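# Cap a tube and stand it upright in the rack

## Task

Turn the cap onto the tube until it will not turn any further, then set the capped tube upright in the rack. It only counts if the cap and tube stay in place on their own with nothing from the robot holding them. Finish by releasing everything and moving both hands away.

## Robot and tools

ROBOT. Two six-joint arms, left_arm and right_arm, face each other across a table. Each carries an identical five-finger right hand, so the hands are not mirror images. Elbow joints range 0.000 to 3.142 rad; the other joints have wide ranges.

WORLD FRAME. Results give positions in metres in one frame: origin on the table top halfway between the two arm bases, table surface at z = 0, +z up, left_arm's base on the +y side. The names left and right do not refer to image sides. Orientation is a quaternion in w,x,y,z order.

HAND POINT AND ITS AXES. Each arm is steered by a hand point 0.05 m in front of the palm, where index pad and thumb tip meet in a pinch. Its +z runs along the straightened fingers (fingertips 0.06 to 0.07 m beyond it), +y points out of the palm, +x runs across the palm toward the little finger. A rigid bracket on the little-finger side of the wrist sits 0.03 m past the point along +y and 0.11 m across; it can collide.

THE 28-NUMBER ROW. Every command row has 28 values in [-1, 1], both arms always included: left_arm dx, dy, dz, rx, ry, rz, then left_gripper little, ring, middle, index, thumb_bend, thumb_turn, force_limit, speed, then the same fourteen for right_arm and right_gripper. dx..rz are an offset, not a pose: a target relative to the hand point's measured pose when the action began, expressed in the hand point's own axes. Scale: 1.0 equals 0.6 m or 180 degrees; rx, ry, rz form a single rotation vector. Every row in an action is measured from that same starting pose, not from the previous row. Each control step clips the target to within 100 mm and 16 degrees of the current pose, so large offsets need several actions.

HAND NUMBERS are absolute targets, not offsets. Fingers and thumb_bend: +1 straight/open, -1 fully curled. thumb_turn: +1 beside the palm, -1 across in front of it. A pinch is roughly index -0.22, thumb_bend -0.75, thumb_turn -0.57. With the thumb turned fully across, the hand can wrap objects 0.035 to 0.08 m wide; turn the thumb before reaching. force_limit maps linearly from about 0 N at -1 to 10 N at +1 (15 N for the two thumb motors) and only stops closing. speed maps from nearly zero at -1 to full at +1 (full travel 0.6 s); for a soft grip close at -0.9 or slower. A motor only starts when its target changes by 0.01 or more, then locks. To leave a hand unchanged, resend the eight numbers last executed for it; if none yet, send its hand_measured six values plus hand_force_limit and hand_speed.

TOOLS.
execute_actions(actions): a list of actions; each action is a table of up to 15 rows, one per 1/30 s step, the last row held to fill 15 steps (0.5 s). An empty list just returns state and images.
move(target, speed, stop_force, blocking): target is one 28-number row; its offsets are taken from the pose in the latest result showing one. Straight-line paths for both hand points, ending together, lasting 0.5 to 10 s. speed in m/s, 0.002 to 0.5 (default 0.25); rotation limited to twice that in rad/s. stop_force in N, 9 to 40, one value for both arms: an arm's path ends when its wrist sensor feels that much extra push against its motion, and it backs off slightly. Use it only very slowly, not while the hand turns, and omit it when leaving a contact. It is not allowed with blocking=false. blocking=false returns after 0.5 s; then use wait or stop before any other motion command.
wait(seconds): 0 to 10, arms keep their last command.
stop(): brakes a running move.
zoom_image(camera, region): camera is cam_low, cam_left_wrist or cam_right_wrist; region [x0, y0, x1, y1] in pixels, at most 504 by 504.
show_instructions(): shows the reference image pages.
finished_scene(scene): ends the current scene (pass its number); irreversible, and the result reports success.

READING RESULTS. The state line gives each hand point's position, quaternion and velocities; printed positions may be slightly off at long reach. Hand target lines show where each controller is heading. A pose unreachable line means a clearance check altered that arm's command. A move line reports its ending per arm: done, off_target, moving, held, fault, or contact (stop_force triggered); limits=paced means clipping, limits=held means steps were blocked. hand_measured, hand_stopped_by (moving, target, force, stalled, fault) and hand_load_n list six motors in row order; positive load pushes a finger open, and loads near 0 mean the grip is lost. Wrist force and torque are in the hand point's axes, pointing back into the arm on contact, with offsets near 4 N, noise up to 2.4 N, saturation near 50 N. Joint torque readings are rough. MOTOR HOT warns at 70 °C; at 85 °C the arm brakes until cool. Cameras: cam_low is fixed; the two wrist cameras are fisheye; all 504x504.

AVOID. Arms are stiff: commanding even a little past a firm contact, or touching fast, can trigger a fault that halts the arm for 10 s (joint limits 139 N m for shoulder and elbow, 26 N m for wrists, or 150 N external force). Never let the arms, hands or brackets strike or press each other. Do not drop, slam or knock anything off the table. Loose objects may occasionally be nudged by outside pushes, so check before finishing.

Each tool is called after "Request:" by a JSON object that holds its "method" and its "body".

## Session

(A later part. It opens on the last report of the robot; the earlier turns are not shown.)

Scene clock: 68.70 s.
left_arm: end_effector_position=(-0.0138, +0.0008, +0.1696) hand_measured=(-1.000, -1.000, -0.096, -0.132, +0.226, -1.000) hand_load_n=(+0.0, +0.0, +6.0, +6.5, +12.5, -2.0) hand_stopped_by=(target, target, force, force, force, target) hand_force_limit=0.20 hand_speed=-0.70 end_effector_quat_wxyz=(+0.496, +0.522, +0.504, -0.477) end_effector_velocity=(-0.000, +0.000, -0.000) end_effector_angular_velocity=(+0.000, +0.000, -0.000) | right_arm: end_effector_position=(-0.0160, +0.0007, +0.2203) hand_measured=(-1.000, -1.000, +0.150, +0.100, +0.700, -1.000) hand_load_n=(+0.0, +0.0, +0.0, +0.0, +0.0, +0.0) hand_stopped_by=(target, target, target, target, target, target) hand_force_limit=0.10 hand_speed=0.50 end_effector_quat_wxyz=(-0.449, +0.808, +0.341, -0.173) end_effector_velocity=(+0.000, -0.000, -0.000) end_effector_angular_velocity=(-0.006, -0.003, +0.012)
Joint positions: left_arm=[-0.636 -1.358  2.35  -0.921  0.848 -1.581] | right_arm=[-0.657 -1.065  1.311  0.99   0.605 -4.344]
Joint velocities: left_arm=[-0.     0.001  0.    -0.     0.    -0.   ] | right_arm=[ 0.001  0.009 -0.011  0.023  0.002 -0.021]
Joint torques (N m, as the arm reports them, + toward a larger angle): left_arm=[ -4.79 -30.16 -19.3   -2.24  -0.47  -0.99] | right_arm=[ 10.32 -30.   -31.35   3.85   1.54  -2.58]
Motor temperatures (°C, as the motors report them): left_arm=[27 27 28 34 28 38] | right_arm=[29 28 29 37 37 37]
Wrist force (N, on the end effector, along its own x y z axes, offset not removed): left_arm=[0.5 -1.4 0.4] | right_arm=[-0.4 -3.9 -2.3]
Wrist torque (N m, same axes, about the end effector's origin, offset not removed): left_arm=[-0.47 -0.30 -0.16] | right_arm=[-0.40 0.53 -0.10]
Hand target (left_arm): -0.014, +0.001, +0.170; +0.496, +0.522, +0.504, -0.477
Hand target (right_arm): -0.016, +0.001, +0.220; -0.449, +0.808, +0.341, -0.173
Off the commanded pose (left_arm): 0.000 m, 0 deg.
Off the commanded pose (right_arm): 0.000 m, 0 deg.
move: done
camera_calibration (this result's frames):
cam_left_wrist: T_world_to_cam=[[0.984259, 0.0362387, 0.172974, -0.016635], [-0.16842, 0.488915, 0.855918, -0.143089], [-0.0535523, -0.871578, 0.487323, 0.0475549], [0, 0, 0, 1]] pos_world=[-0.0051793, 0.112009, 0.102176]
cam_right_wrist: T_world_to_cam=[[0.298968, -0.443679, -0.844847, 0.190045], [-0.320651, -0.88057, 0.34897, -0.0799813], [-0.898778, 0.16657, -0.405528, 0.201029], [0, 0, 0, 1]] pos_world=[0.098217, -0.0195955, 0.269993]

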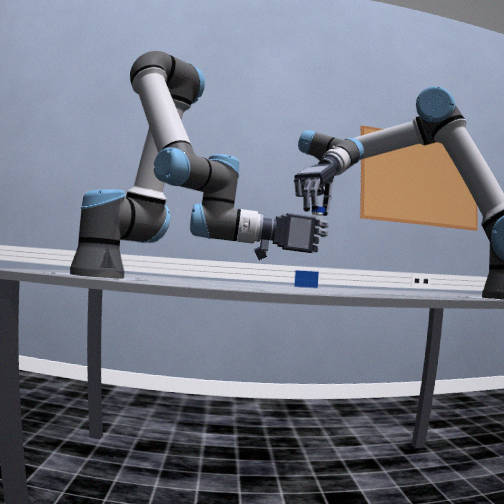

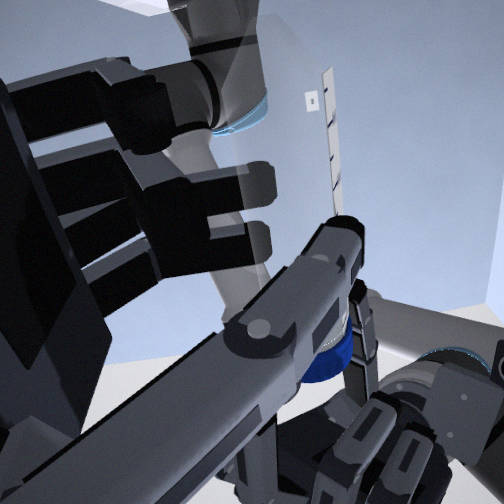

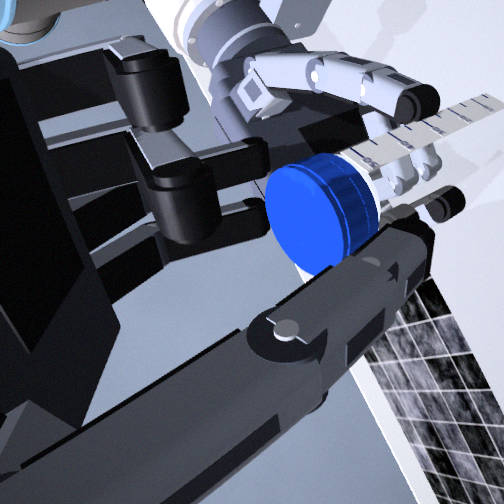

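Request:
{"method": "execute_actions", "body": {"actions": [[[0,0,0,0,0,0,-1,-1,-0.5,-0.5,-0.3,-1,0.2,-0.7,0,0.003,-0.0017,0,0,0,-1,-1,0.15,0.1,0.7,-1,0.1,0.5]],[[0,0,0,0,0,0,-1,-1,-0.5,-0.5,-0.3,-1,0.2,-0.7,0,0,0,0,0,0,-1,-1,0.05,0,0.3,-1,-0.4,0]],[[0,0,0,0,0,0,-1,-1,-0.5,-0.5,-0.3,-1,0.2,-0.7,0,0,0,0,0,0,-1,-1,-0.5,-0.5,0.3,-1,0.1,-0.85]],[[0,0,0,0,0,0,-1,-1,-0.5,-0.5,-0.3,-1,0.2,-0.7,0,0.001,0.0007,0,0,0,-1,-1,-0.55,-0.55,0.3,-1,0.1,-0.85]]]}}

Request:
{"method": "move", "body": {"target": [0,0,0,0,0,0,-1,-1,-0.5,-0.5,-0.3,-1,0.2,-0.7,0.017,-0.0037,0.0076,-0.0051,0.1869,0.1202,-1,-1,-0.55,-0.55,0.3,-1,0.1,-0.85], "speed": 0.3}}

Request:
{"method": "move", "body": {"target": [0,0,0,0,0,0,-1,-1,-0.5,-0.5,-0.3,-1,0.2,-0.7,0.017,-0.0037,0.0076,-0.0051,0.1869,0.1202,-1,-1,-0.55,-0.55,0.3,-1,0.1,-0.85], "speed": 0.3}}

Request:
{"method": "move", "body": {"target": [0,0,0,0,0,0,-1,-1,-0.5,-0.5,-0.3,-1,0.2,-0.7,0.017,-0.0037,0.0076,-0.0051,0.1869,0.1202,-1,-1,-0.55,-0.55,0.3,-1,0.1,-0.85], "speed": 0.3}}

Request:
{"method": "execute_actions", "body": {"actions": [[[0,0,0,0,0,0,-1,-1,-0.5,-0.5,-0.3,-1,0.2,-0.7,0,0,0,0,0,0,-1,-1,0.15,0.1,0.7,-1,0.1,0.5]]]}}

Request:
{"method": "move", "body": {"target": [0,0,0,0,0,0,-1,-1,-0.5,-0.5,-0.3,-1,0.2,-0.7,-0.0066,0.0135,-0.0233,0.0077,-0.28,-0.18,-1,-1,0.15,0.1,0.7,-1,0.1,0.5], "speed": 0.5}}

Request:
{"method": "move", "body": {"target": [0,0,0,0,0,0,-1,-1,-0.5,-0.5,-0.3,-1,0.2,-0.7,-0.0066,0.0146,-0.0226,0.0077,-0.28,-0.18,-1,-1,0.15,0.1,0.7,-1,0.1,0.5], "speed": 0.5}}

Request:
{"method": "zoom_image", "body": {"camera": "cam_right_wrist", "region": [260,110,440,290]}}

Scene clock: 71.37 s.
left_arm: end_effector_position=(-0.0138, +0.0008, +0.1696) hand_measured=(-1.000, -1.000, -0.096, -0.132, +0.226, -1.000) hand_load_n=(+0.0, +0.0, +6.5, +7.0, +12.0, -2.5) hand_stopped_by=(target, target, force, force, force, target) hand_force_limit=0.20 hand_speed=-0.70 end_effector_quat_wxyz=(+0.496, +0.522, +0.504, -0.477) end_effector_velocity=(-0.000, +0.000, -0.001) end_effector_angular_velocity=(+0.001, -0.001, -0.000) | right_arm: end_effector_position=(-0.0147, -0.0006, +0.2186) hand_measured=(-1.000, -1.000, -0.062, -0.146, +0.310, -1.000) hand_load_n=(+0.0, +0.0, +5.0, +7.0, +12.5, -1.5) hand_stopped_by=(target, target, force, force, target, target) hand_force_limit=0.10 hand_speed=-0.85 end_effector_quat_wxyz=(-0.449, +0.808, +0.341, -0.172) end_effector_velocity=(+0.000, -0.000, +0.000) end_effector_angular_velocity=(-0.001, +0.001, -0.002)
Joint positions: left_arm=[-0.636 -1.358  2.35  -0.921  0.848 -1.581] | right_arm=[-0.661 -1.066  1.317  0.989  0.604 -4.35 ]
Joint velocities: left_arm=[-0.     0.001  0.     0.    -0.     0.   ] | right_arm=[-0.001 -0.001  0.     0.    -0.     0.003]
Joint torques (N m, as the arm reports them, + toward a larger angle): left_arm=[ -4.65 -29.96 -20.95  -2.35  -0.34  -1.02] | right_arm=[  8.88 -26.84  -4.17   0.2   -2.44   2.34]
Motor temperatures (°C, as the motors report them): left_arm=[27 27 28 34 28 38] | right_arm=[29 28 29 37 37 37]
Wrist force (N, on the end effector, along its own x y z axes, offset not removed): left_arm=[4.3 -4.1 3.6] | right_arm=[-0.6 -4.0 -6.6]
Wrist torque (N m, same axes, about the end effector's origin, offset not removed): left_arm=[-0.88 -0.27 -0.24] | right_arm=[0.32 0.59 -0.18]
Hand target (left_arm): -0.014, +0.001, +0.170; +0.496, +0.522, +0.504, -0.477
Hand target (right_arm): -0.015, -0.001, +0.219; -0.449, +0.808, +0.341, -0.173
Off the commanded pose (left_arm): 0.000 m, 0 deg.
Off the commanded pose (right_arm): 0.000 m, 0 deg.
camera_calibration (this result's frames):
cam_left_wrist: T_world_to_cam=[[0.984259, 0.0362389, 0.172974, -0.0166351], [-0.168421, 0.488915, 0.855918, -0.143089], [-0.0535521, -0.871578, 0.487323, 0.0475549], [0, 0, 0, 1]] pos_world=[-0.00517929, 0.112009, 0.102176]
cam_right_wrist: T_world_to_cam=[[0.299011, -0.443624, -0.844861, 0.187703], [-0.320666, -0.880593, 0.348898, -0.0800449], [-0.898758, 0.166594, -0.405562, 0.201749], [0, 0, 0, 1]] pos_world=[0.099531, -0.0208277, 0.268332]

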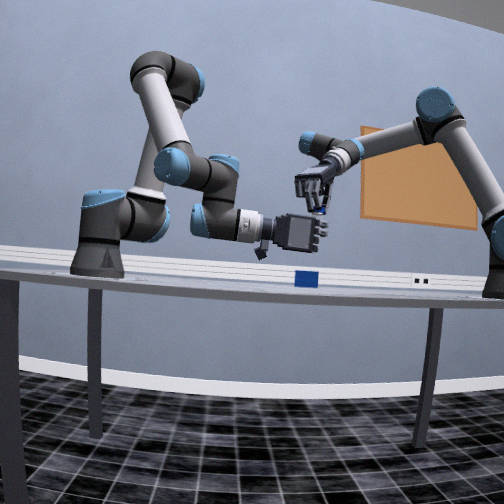

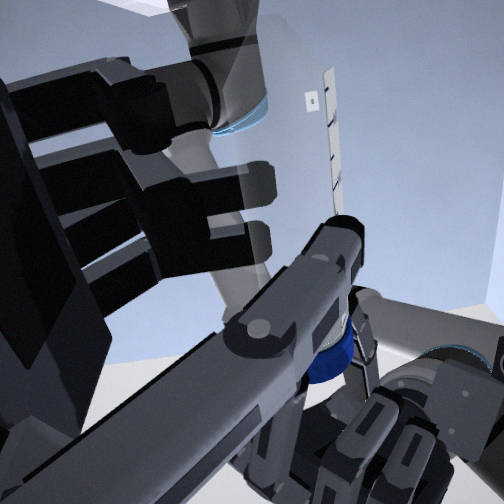

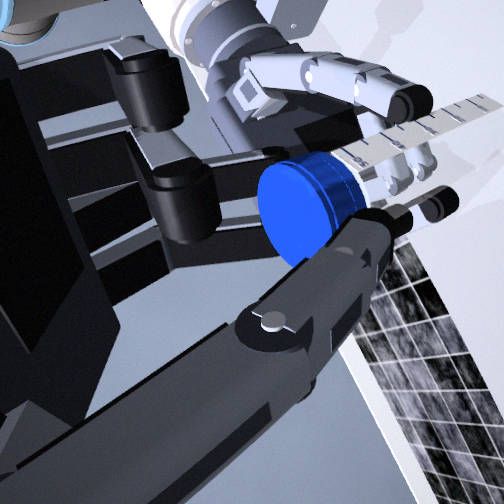

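Scene clock: 73.10 s.
left_arm: end_effector_position=(-0.0138, +0.0008, +0.1696) hand_measured=(-1.000, -1.000, -0.096, -0.132, +0.226, -1.000) hand_load_n=(+0.0, +0.0, +7.0, +8.0, +11.5, -2.0) hand_stopped_by=(target, target, force, force, force, target) hand_force_limit=0.20 hand_speed=-0.70 end_effector_quat_wxyz=(+0.496, +0.522, +0.504, -0.477) end_effector_velocity=(+0.000, +0.000, -0.000) end_effector_angular_velocity=(+0.001, -0.001, +0.000) | right_arm: end_effector_position=(-0.0110, +0.0103, +0.2186) hand_measured=(-1.000, -1.000, -0.062, -0.146, +0.310, -1.000) hand_load_n=(+0.0, +0.0, +6.0, +6.0, +11.5, -0.5) hand_stopped_by=(target, target, force, force, target, target) hand_force_limit=0.10 hand_speed=-0.85 end_effector_quat_wxyz=(-0.482, +0.875, +0.044, -0.010) end_effector_velocity=(-0.000, -0.000, +0.000) end_effector_angular_velocity=(-0.001, -0.002, -0.014)
Joint positions: left_arm=[-0.636 -1.358  2.35  -0.921  0.848 -1.581] | right_arm=[-0.533 -1.362  1.604  0.393  1.131 -3.473]
Joint velocities: left_arm=[0. 0. 0. 0. 0. 0.] | right_arm=[ 0.006 -0.004  0.003 -0.005  0.018  0.011]
Joint torques (N m, as the arm reports them, + toward a larger angle): left_arm=[ -5.15 -29.87 -20.05  -2.42  -0.36  -0.9 ] | right_arm=[  9.6  -31.45  -3.64   0.39   3.04   2.2 ]
Motor temperatures (°C, as the motors report them): left_arm=[27 27 28 34 28 38] | right_arm=[29 28 29 37 37 37]
Wrist force (N, on the end effector, along its own x y z axes, offset not removed): left_arm=[9.6 -0.8 5.4] | right_arm=[2.1 -9.7 1.9]
Wrist torque (N m, same axes, about the end effector's origin, offset not removed): left_arm=[-0.34 -0.62 -0.11] | right_arm=[-0.03 -0.18 0.09]
Hand target (left_arm): -0.014, +0.001, +0.170; +0.496, +0.522, +0.504, -0.477
Hand target (right_arm): -0.011, +0.010, +0.218; -0.481, +0.875, +0.043, -0.010
Off the commanded pose (left_arm): 0.000 m, 0 deg.
Off the commanded pose (right_arm): 0.000 m, 0 deg.
move: done
camera_calibration (this result's frames):
cam_left_wrist: T_world_to_cam=[[0.98426, 0.0362388, 0.172974, -0.016635], [-0.16842, 0.488915, 0.855918, -0.143089], [-0.0535521, -0.871578, 0.487323, 0.0475549], [0, 0, 0, 1]] pos_world=[-0.00517932, 0.112009, 0.102176]
cam_right_wrist: T_world_to_cam=[[-0.058685, -0.531076, -0.84529, 0.188433], [-0.809696, -0.469955, 0.351476, -0.0794761], [-0.583909, 0.705054, -0.40243, 0.200503], [0, 0, 0, 1]] pos_world=[0.0637823, -0.0786432, 0.267903]

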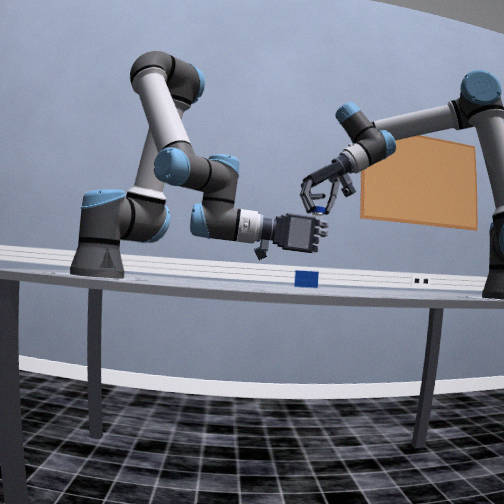

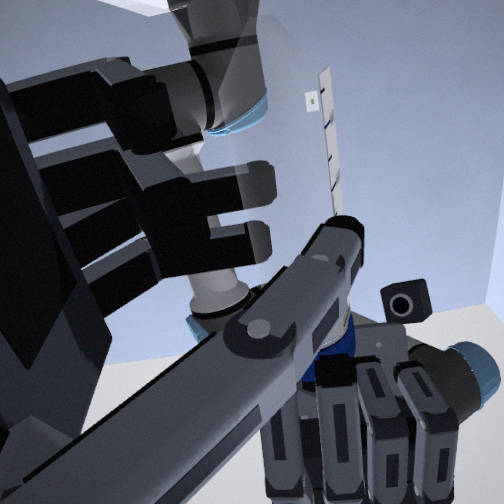

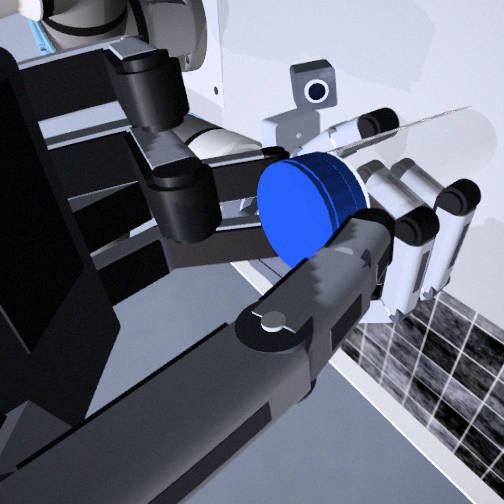

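Scene clock: 74.83 s.
left_arm: end_effector_position=(-0.0138, +0.0008, +0.1696) hand_measured=(-1.000, -1.000, -0.096, -0.132, +0.226, -1.000) hand_load_n=(+0.0, +0.0, +6.5, +9.0, +11.5, -1.0) hand_stopped_by=(target, target, force, force, force, target) hand_force_limit=0.20 hand_speed=-0.70 end_effector_quat_wxyz=(+0.496, +0.522, +0.504, -0.477) end_effector_velocity=(-0.000, +0.000, -0.000) end_effector_angular_velocity=(+0.000, +0.001, -0.001) | right_arm: end_effector_position=(-0.0014, +0.0161, +0.2183) hand_measured=(-1.000, -1.000, -0.062, -0.146, +0.310, -1.000) hand_load_n=(+0.0, +0.0, +7.0, +5.5, +11.0, -0.5) hand_stopped_by=(target, target, force, force, target, target) hand_force_limit=0.10 hand_speed=-0.85 end_effector_quat_wxyz=(+0.456, -0.838, +0.259, -0.153) end_effector_velocity=(+0.000, +0.000, +0.000) end_effector_angular_velocity=(-0.003, +0.001, -0.015)
Joint positions: left_arm=[-0.636 -1.358  2.35  -0.921  0.848 -1.581] | right_arm=[-0.263 -1.323  1.551  0.384  1.935 -2.92 ]
Joint velocities: left_arm=[-0.001  0.     0.    -0.    -0.    -0.001] | right_arm=[ 0.005  0.006 -0.009  0.01   0.016  0.013]
Joint torques (N m, as the arm reports them, + toward a larger angle): left_arm=[ -4.61 -30.46 -20.4   -2.2   -0.3   -0.87] | right_arm=[ 10.3  -18.08 -26.92   4.08   2.75   2.06]
Motor temperatures (°C, as the motors report them): left_arm=[27 27 28 34 28 38] | right_arm=[29 28 29 37 37 37]
Wrist force (N, on the end effector, along its own x y z axes, offset not removed): left_arm=[8.3 -3.4 6.6] | right_arm=[-3.1 -7.8 -1.8]
Wrist torque (N m, same axes, about the end effector's origin, offset not removed): left_arm=[-0.50 -0.44 -0.07] | right_arm=[0.53 0.40 0.02]
Hand target (left_arm): -0.014, +0.001, +0.170; +0.496, +0.522, +0.504, -0.477
Hand target (right_arm): -0.001, +0.016, +0.218; -0.456, +0.837, -0.259, +0.153
Off the commanded pose (left_arm): 0.000 m, 0 deg.
Off the commanded pose (right_arm): 0.000 m, 0 deg.
move: done
camera_calibration (this result's frames):
cam_left_wrist: T_world_to_cam=[[0.98426, 0.0362388, 0.172974, -0.016635], [-0.16842, 0.488915, 0.855918, -0.143089], [-0.0535521, -0.871578, 0.487323, 0.0475548], [0, 0, 0, 1]] pos_world=[-0.00517933, 0.112009, 0.102176]
cam_right_wrist: T_world_to_cam=[[-0.389288, -0.368439, -0.84422, 0.188569], [-0.921111, 0.158754, 0.35546, -0.0800121], [0.00305779, 0.915997, -0.401174, 0.198978], [0, 0, 0, 1]] pos_world=[-0.000900779, -0.100085, 0.26746]

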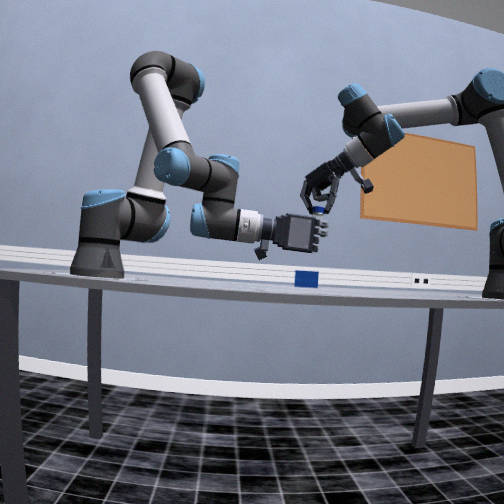

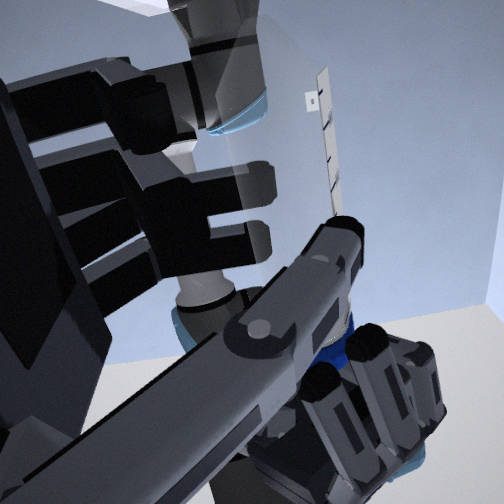

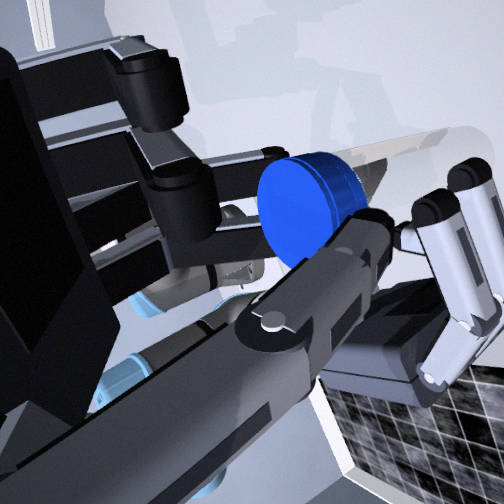

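Scene clock: 76.67 s.
left_arm: end_effector_position=(-0.0138, +0.0008, +0.1696) hand_measured=(-1.000, -1.000, -0.096, -0.132, +0.226, -1.000) hand_load_n=(+0.0, +0.0, +5.0, +10.0, +12.5, +2.5) hand_stopped_by=(target, target, force, force, force, target) hand_force_limit=0.20 hand_speed=-0.70 end_effector_quat_wxyz=(+0.496, +0.522, +0.504, -0.477) end_effector_velocity=(+0.000, -0.000, +0.001) end_effector_angular_velocity=(-0.001, +0.000, -0.000) | right_arm: end_effector_position=(+0.0098, +0.0143, +0.2177) hand_measured=(-1.000, -1.000, -0.062, -0.146, +0.310, -1.000) hand_load_n=(+0.0, +0.0, +8.5, +6.0, +9.0, -3.0) hand_stopped_by=(target, target, force, force, target, target) hand_force_limit=0.10 hand_speed=-0.85 end_effector_quat_wxyz=(+0.376, -0.699, +0.530, -0.298) end_effector_velocity=(-0.000, -0.000, -0.001) end_effector_angular_velocity=(-0.004, +0.004, -0.012)
Joint positions: left_arm=[-0.636 -1.358  2.35  -0.921  0.848 -1.581] | right_arm=[-0.093 -0.976  1.161  0.993  2.517 -2.063]
Joint velocities: left_arm=[ 0.    -0.001 -0.     0.     0.     0.   ] | right_arm=[ 0.001  0.01  -0.012  0.025  0.001  0.023]
Joint torques (N m, as the arm reports them, + toward a larger angle): left_arm=[ -3.99 -30.42 -20.7   -2.35  -0.63  -0.87] | right_arm=[ 12.   -28.02 -26.58   4.74   1.99   1.99]
Motor temperatures (°C, as the motors report them): left_arm=[27 27 28 34 28 38] | right_arm=[29 28 29 37 37 37]
Wrist force (N, on the end effector, along its own x y z axes, offset not removed): left_arm=[8.6 -5.9 6.9] | right_arm=[-0.2 -12.9 -2.1]
Wrist torque (N m, same axes, about the end effector's origin, offset not removed): left_arm=[-0.33 -0.09 -0.02] | right_arm=[-0.17 -0.20 -0.09]
Hand target (left_arm): -0.014, +0.001, +0.170; +0.496, +0.522, +0.504, -0.477
Hand target (right_arm): +0.010, +0.014, +0.218; -0.376, +0.699, -0.531, +0.298
Off the commanded pose (left_arm): 0.000 m, 0 deg.
Off the commanded pose (right_arm): 0.000 m, 0 deg.
move: done
camera_calibration (this result's frames):
cam_left_wrist: T_world_to_cam=[[0.98426, 0.0362377, 0.172974, -0.0166347], [-0.16842, 0.488916, 0.855918, -0.143089], [-0.0535532, -0.871578, 0.487323, 0.0475548], [0, 0, 0, 1]] pos_world=[-0.0051795, 0.112009, 0.102176]
cam_right_wrist: T_world_to_cam=[[-0.53848, -0.0314594, -0.842051, 0.187944], [-0.602834, 0.712598, 0.35888, -0.0810349], [0.588754, 0.700866, -0.402685, 0.19805], [0, 0, 0, 1]] pos_world=[-0.0642492, -0.0751487, 0.267092]

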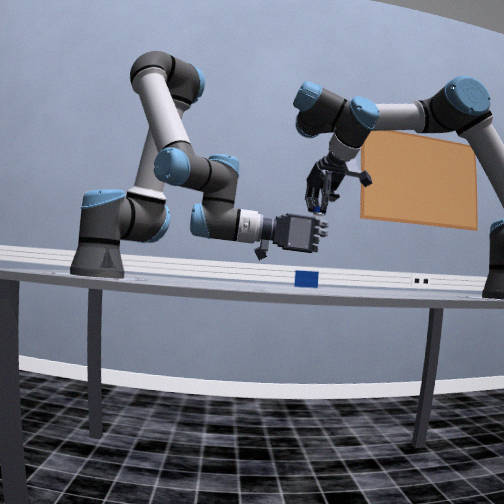

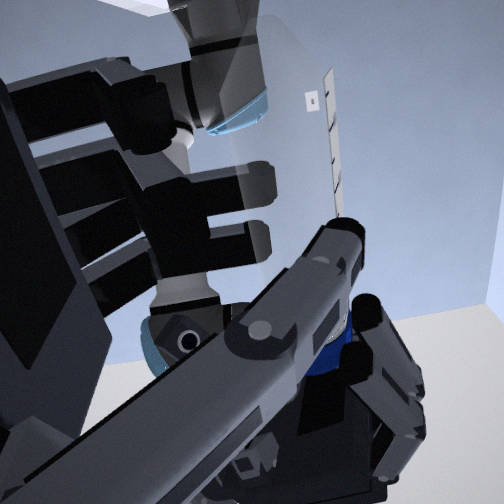

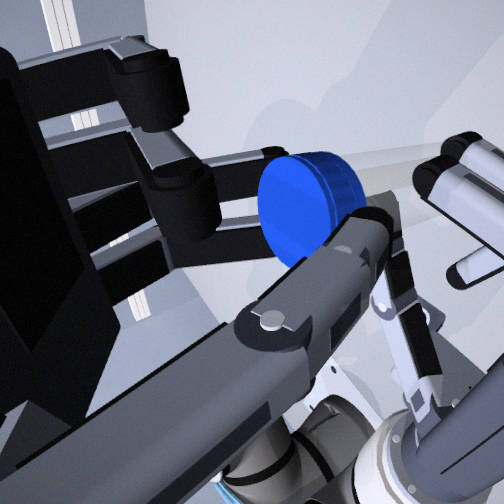

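Scene clock: 77.17 s.
left_arm: end_effector_position=(-0.0138, +0.0008, +0.1696) hand_measured=(-1.000, -1.000, -0.096, -0.132, +0.226, -1.000) hand_load_n=(+0.0, +0.0, +6.0, +6.5, +12.5, -2.0) hand_stopped_by=(target, target, force, force, force, target) hand_force_limit=0.20 hand_speed=-0.70 end_effector_quat_wxyz=(+0.496, +0.522, +0.504, -0.477) end_effector_velocity=(-0.000, -0.000, -0.000) end_effector_angular_velocity=(+0.001, -0.001, -0.000) | right_arm: end_effector_position=(+0.0098, +0.0143, +0.2177) hand_measured=(-1.000, -1.000, +0.150, +0.100, +0.700, -1.000) hand_load_n=(+0.0, +0.0, +0.0, +0.0, +0.0, +0.0) hand_stopped_by=(target, target, target, target, target, target) hand_force_limit=0.10 hand_speed=0.50 end_effector_quat_wxyz=(+0.376, -0.699, +0.530, -0.298) end_effector_velocity=(-0.000, -0.000, +0.001) end_effector_angular_velocity=(+0.001, +0.000, -0.000)
Joint positions: left_arm=[-0.636 -1.358  2.35  -0.921  0.848 -1.581] | right_arm=[-0.093 -0.976  1.161  0.993  2.517 -2.063]
Joint velocities: left_arm=[-0.     0.001 -0.     0.    -0.     0.   ] | right_arm=[ 0.    -0.001  0.     0.001  0.     0.   ]
Joint torques (N m, as the arm reports them, + toward a larger angle): left_arm=[ -5.53 -29.96 -20.42  -2.31  -0.65  -0.87] | right_arm=[ -0.08 -49.57  -6.57   0.18  -1.1   -2.41]
Motor temperatures (°C, as the motors report them): left_arm=[27 27 28 34 28 38] | right_arm=[29 28 29 37 37 37]
Wrist force (N, on the end effector, along its own x y z axes, offset not removed): left_arm=[0.6 -1.5 2.1] | right_arm=[5.6 -2.5 0.2]
Wrist torque (N m, same axes, about the end effector's origin, offset not removed): left_arm=[-0.57 -0.31 -0.06] | right_arm=[-0.33 -0.75 0.28]
Hand target (left_arm): -0.014, +0.001, +0.170; +0.496, +0.522, +0.504, -0.477
Hand target (right_arm): +0.010, +0.014, +0.218; -0.376, +0.699, -0.530, +0.298
Off the commanded pose (left_arm): 0.000 m, 0 deg.
Off the commanded pose (right_arm): 0.000 m, 0 deg.
camera_calibration (this result's frames):
cam_left_wrist: T_world_to_cam=[[0.98426, 0.0362359, 0.172974, -0.0166342], [-0.168419, 0.488916, 0.855918, -0.143089], [-0.0535547, -0.871578, 0.487323, 0.0475546], [0, 0, 0, 1]] pos_world=[-0.00517976, 0.112009, 0.102176]
cam_right_wrist: T_world_to_cam=[[-0.538428, -0.0315454, -0.842081, 0.187904], [-0.602864, 0.712625, 0.358777, -0.0810118], [0.58877, 0.700836, -0.402715, 0.198044], [0, 0, 0, 1]] pos_world=[-0.0642683, -0.0751375, 0.267051]

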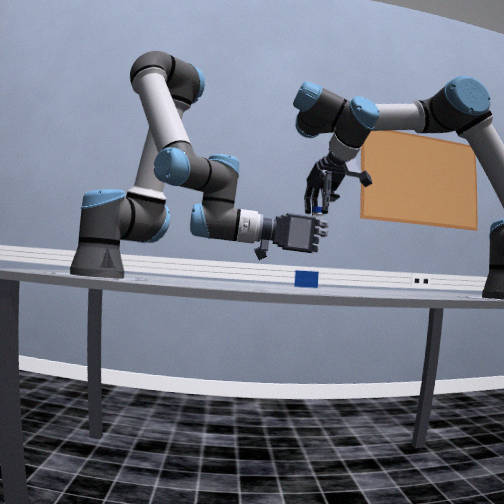

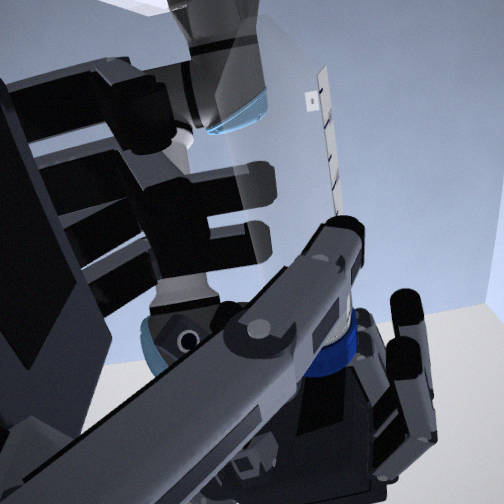

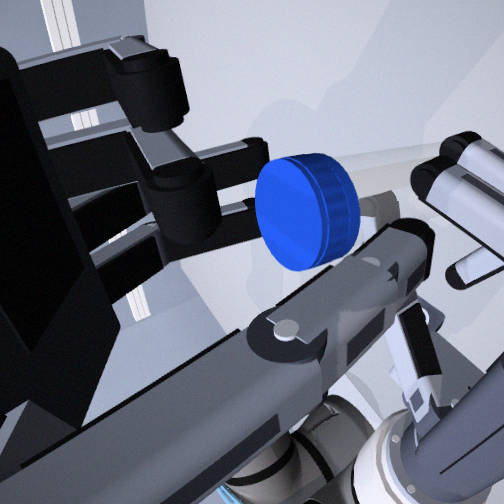

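Scene clock: 78.93 s.
left_arm: end_effector_position=(-0.0138, +0.0008, +0.1696) hand_measured=(-1.000, -1.000, -0.096, -0.132, +0.226, -1.000) hand_load_n=(+0.0, +0.0, +6.0, +6.5, +12.5, -2.0) hand_stopped_by=(target, target, force, force, force, target) hand_force_limit=0.20 hand_speed=-0.70 end_effector_quat_wxyz=(+0.496, +0.522, +0.504, -0.477) end_effector_velocity=(-0.000, +0.000, +0.000) end_effector_angular_velocity=(-0.000, +0.001, -0.000) | right_arm: end_effector_position=(-0.0067, +0.0140, +0.2187) hand_measured=(-1.000, -1.000, +0.150, +0.100, +0.700, -1.000) hand_load_n=(+0.0, +0.0, +0.0, +0.0, +0.0, +0.0) hand_stopped_by=(target, target, target, target, target, target) hand_force_limit=0.10 hand_speed=0.50 end_effector_quat_wxyz=(+0.477, -0.869, +0.109, -0.073) end_effector_velocity=(+0.000, +0.000, -0.001) end_effector_angular_velocity=(-0.002, +0.005, +0.011)
Joint positions: left_arm=[-0.636 -1.358  2.35  -0.921  0.848 -1.581] | right_arm=[-0.401 -1.388  1.625  0.328  1.53  -3.194]
Joint velocities: left_arm=[-0.    -0.001  0.     0.    -0.    -0.001] | right_arm=[-0.007  0.001  0.     0.002 -0.017 -0.006]
Joint torques (N m, as the arm reports them, + toward a larger angle): left_arm=[ -4.92 -30.26 -21.06  -2.42  -0.56  -0.84] | right_arm=[-10.34 -18.49  -8.18   1.81  -2.52  -2.43]
Motor temperatures (°C, as the motors report them): left_arm=[27 27 28 34 28 38] | right_arm=[29 28 29 37 37 37]
Wrist force (N, on the end effector, along its own x y z axes, offset not removed): left_arm=[-0.2 -2.1 2.2] | right_arm=[0.1 -4.4 0.9]
Wrist torque (N m, same axes, about the end effector's origin, offset not removed): left_arm=[-0.67 -0.20 -0.20] | right_arm=[-0.48 0.51 -0.09]
Hand target (left_arm): -0.014, +0.001, +0.170; +0.496, +0.522, +0.504, -0.477
Hand target (right_arm): -0.007, +0.014, +0.219; -0.477, +0.869, -0.109, +0.072
Off the commanded pose (left_arm): 0.000 m, 0 deg.
Off the commanded pose (right_arm): 0.000 m, 0 deg.
move: done
camera_calibration (this result's frames):
cam_left_wrist: T_world_to_cam=[[0.98426, 0.0362359, 0.172974, -0.0166342], [-0.168419, 0.488916, 0.855918, -0.143089], [-0.0535547, -0.871578, 0.487323, 0.0475546], [0, 0, 0, 1]] pos_world=[-0.00517976, 0.112009, 0.102176]
cam_right_wrist: T_world_to_cam=[[-0.237863, -0.47773, -0.845692, 0.188961], [-0.921174, -0.165133, 0.352377, -0.0794716], [-0.307992, 0.862847, -0.400794, 0.199691], [0, 0, 0, 1]] pos_world=[0.0332429, -0.0951542, 0.267841]

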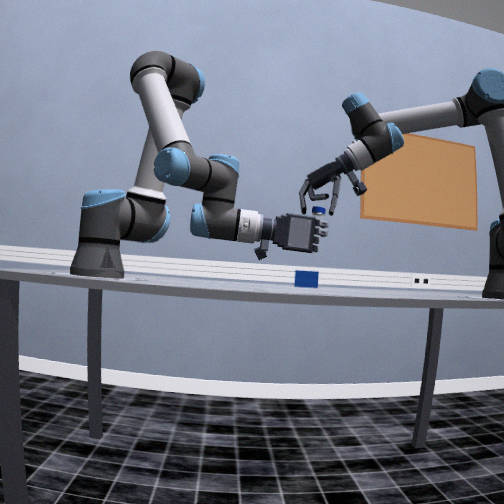

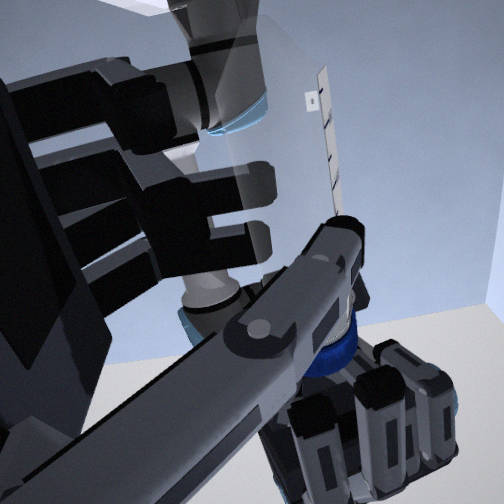

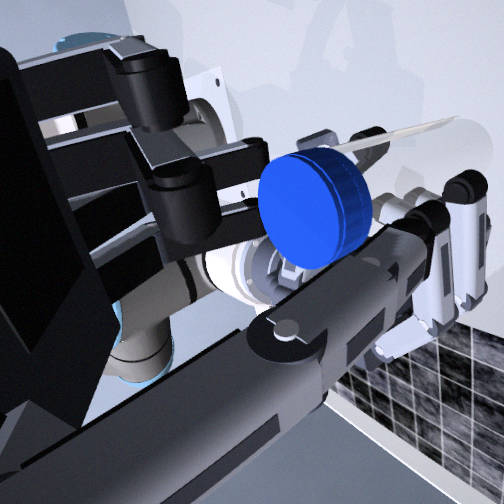

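Scene clock: 80.80 s.
left_arm: end_effector_position=(-0.0138, +0.0008, +0.1696) hand_measured=(-1.000, -1.000, -0.096, -0.132, +0.226, -1.000) hand_load_n=(+0.0, +0.0, +6.0, +6.5, +12.5, -2.0) hand_stopped_by=(target, target, force, force, force, target) hand_force_limit=0.20 hand_speed=-0.70 end_effector_quat_wxyz=(+0.496, +0.522, +0.504, -0.477) end_effector_velocity=(-0.000, +0.000, -0.000) end_effector_angular_velocity=(-0.000, +0.001, -0.001) | right_arm: end_effector_position=(-0.0146, -0.0005, +0.2183) hand_measured=(-1.000, -1.000, +0.150, +0.100, +0.700, -1.000) hand_load_n=(+0.0, +0.0, +0.0, +0.0, +0.0, +0.0) hand_stopped_by=(target, target, target, target, target, target) hand_force_limit=0.10 hand_speed=0.50 end_effector_quat_wxyz=(-0.450, +0.807, +0.341, -0.172) end_effector_velocity=(+0.000, -0.000, -0.000) end_effector_angular_velocity=(-0.006, -0.002, +0.012)
Joint positions: left_arm=[-0.636 -1.358  2.35  -0.921  0.848 -1.581] | right_arm=[-0.661 -1.067  1.32   0.984  0.603 -4.348]
Joint velocities: left_arm=[-0.001  0.     0.    -0.     0.    -0.001] | right_arm=[ 0.001  0.009 -0.011  0.022  0.001 -0.022]
Joint torques (N m, as the arm reports them, + toward a larger angle): left_arm=[ -3.92 -28.94 -20.68  -2.33  -0.59  -0.9 ] | right_arm=[ 10.77 -30.62 -30.74   3.88   1.54  -2.31]
Motor temperatures (°C, as the motors report them): left_arm=[27 27 28 34 28 38] | right_arm=[29 28 29 37 37 37]
Wrist force (N, on the end effector, along its own x y z axes, offset not removed): left_arm=[1.2 -0.5 2.1] | right_arm=[1.5 -0.7 -2.7]
Wrist torque (N m, same axes, about the end effector's origin, offset not removed): left_arm=[-0.44 -0.40 0.03] | right_arm=[0.16 0.07 0.07]
Hand target (left_arm): -0.014, +0.001, +0.170; +0.496, +0.522, +0.504, -0.477
Hand target (right_arm): -0.015, -0.001, +0.218; -0.450, +0.807, +0.341, -0.172
Off the commanded pose (left_arm): 0.000 m, 0 deg.
Off the commanded pose (right_arm): 0.000 m, 0 deg.
move: done
camera_calibration (this result's frames):
cam_left_wrist: T_world_to_cam=[[0.98426, 0.0362359, 0.172974, -0.0166343], [-0.168419, 0.488916, 0.855919, -0.143089], [-0.0535548, -0.871578, 0.487323, 0.0475548], [0, 0, 0, 1]] pos_world=[-0.00517967, 0.112009, 0.102175]
cam_right_wrist: T_world_to_cam=[[0.298686, -0.442076, -0.845787, 0.187622], [-0.321901, -0.880975, 0.34679, -0.0794748], [-0.898424, 0.168678, -0.40544, 0.201647], [0, 0, 0, 1]] pos_world=[0.0995413, -0.0210856, 0.268005]

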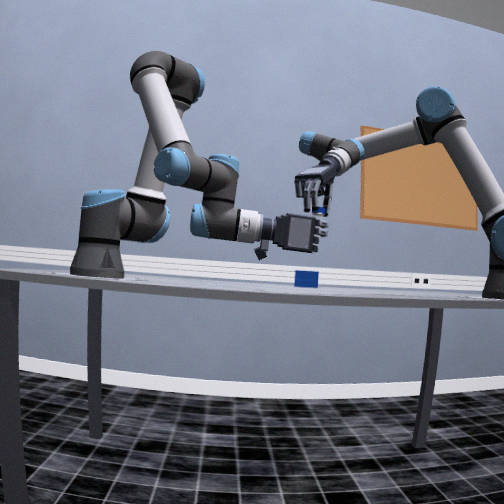

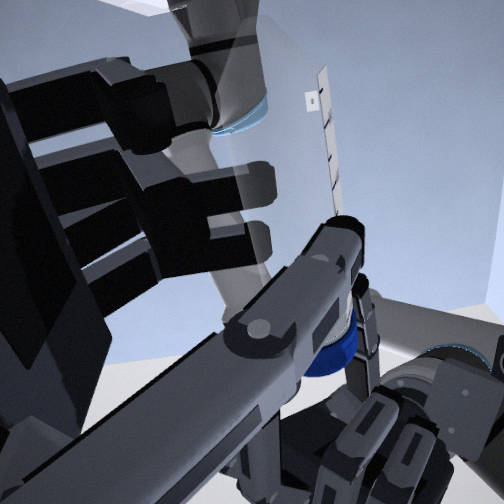

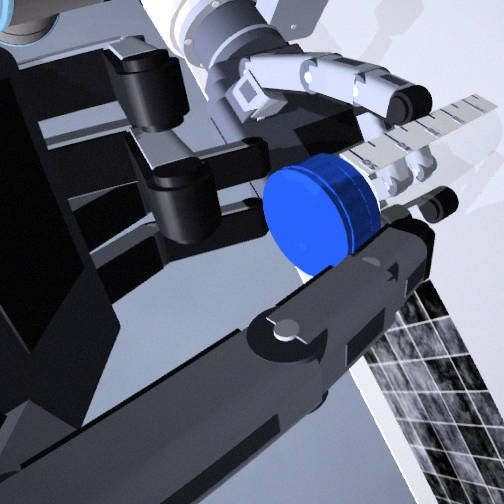

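Region (260, 110, 440, 290) of cam_right_wrist's 504x504 image, scaled by 2.800, with more detail than that image has.

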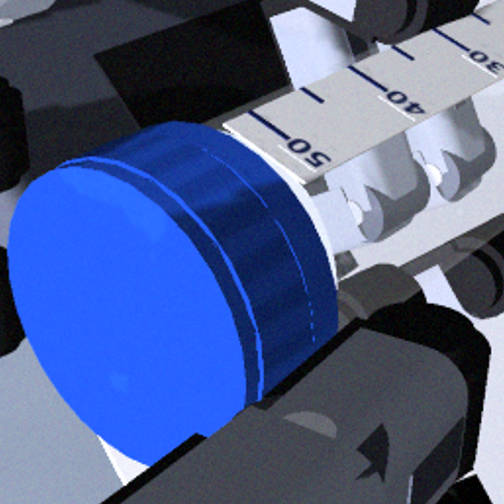

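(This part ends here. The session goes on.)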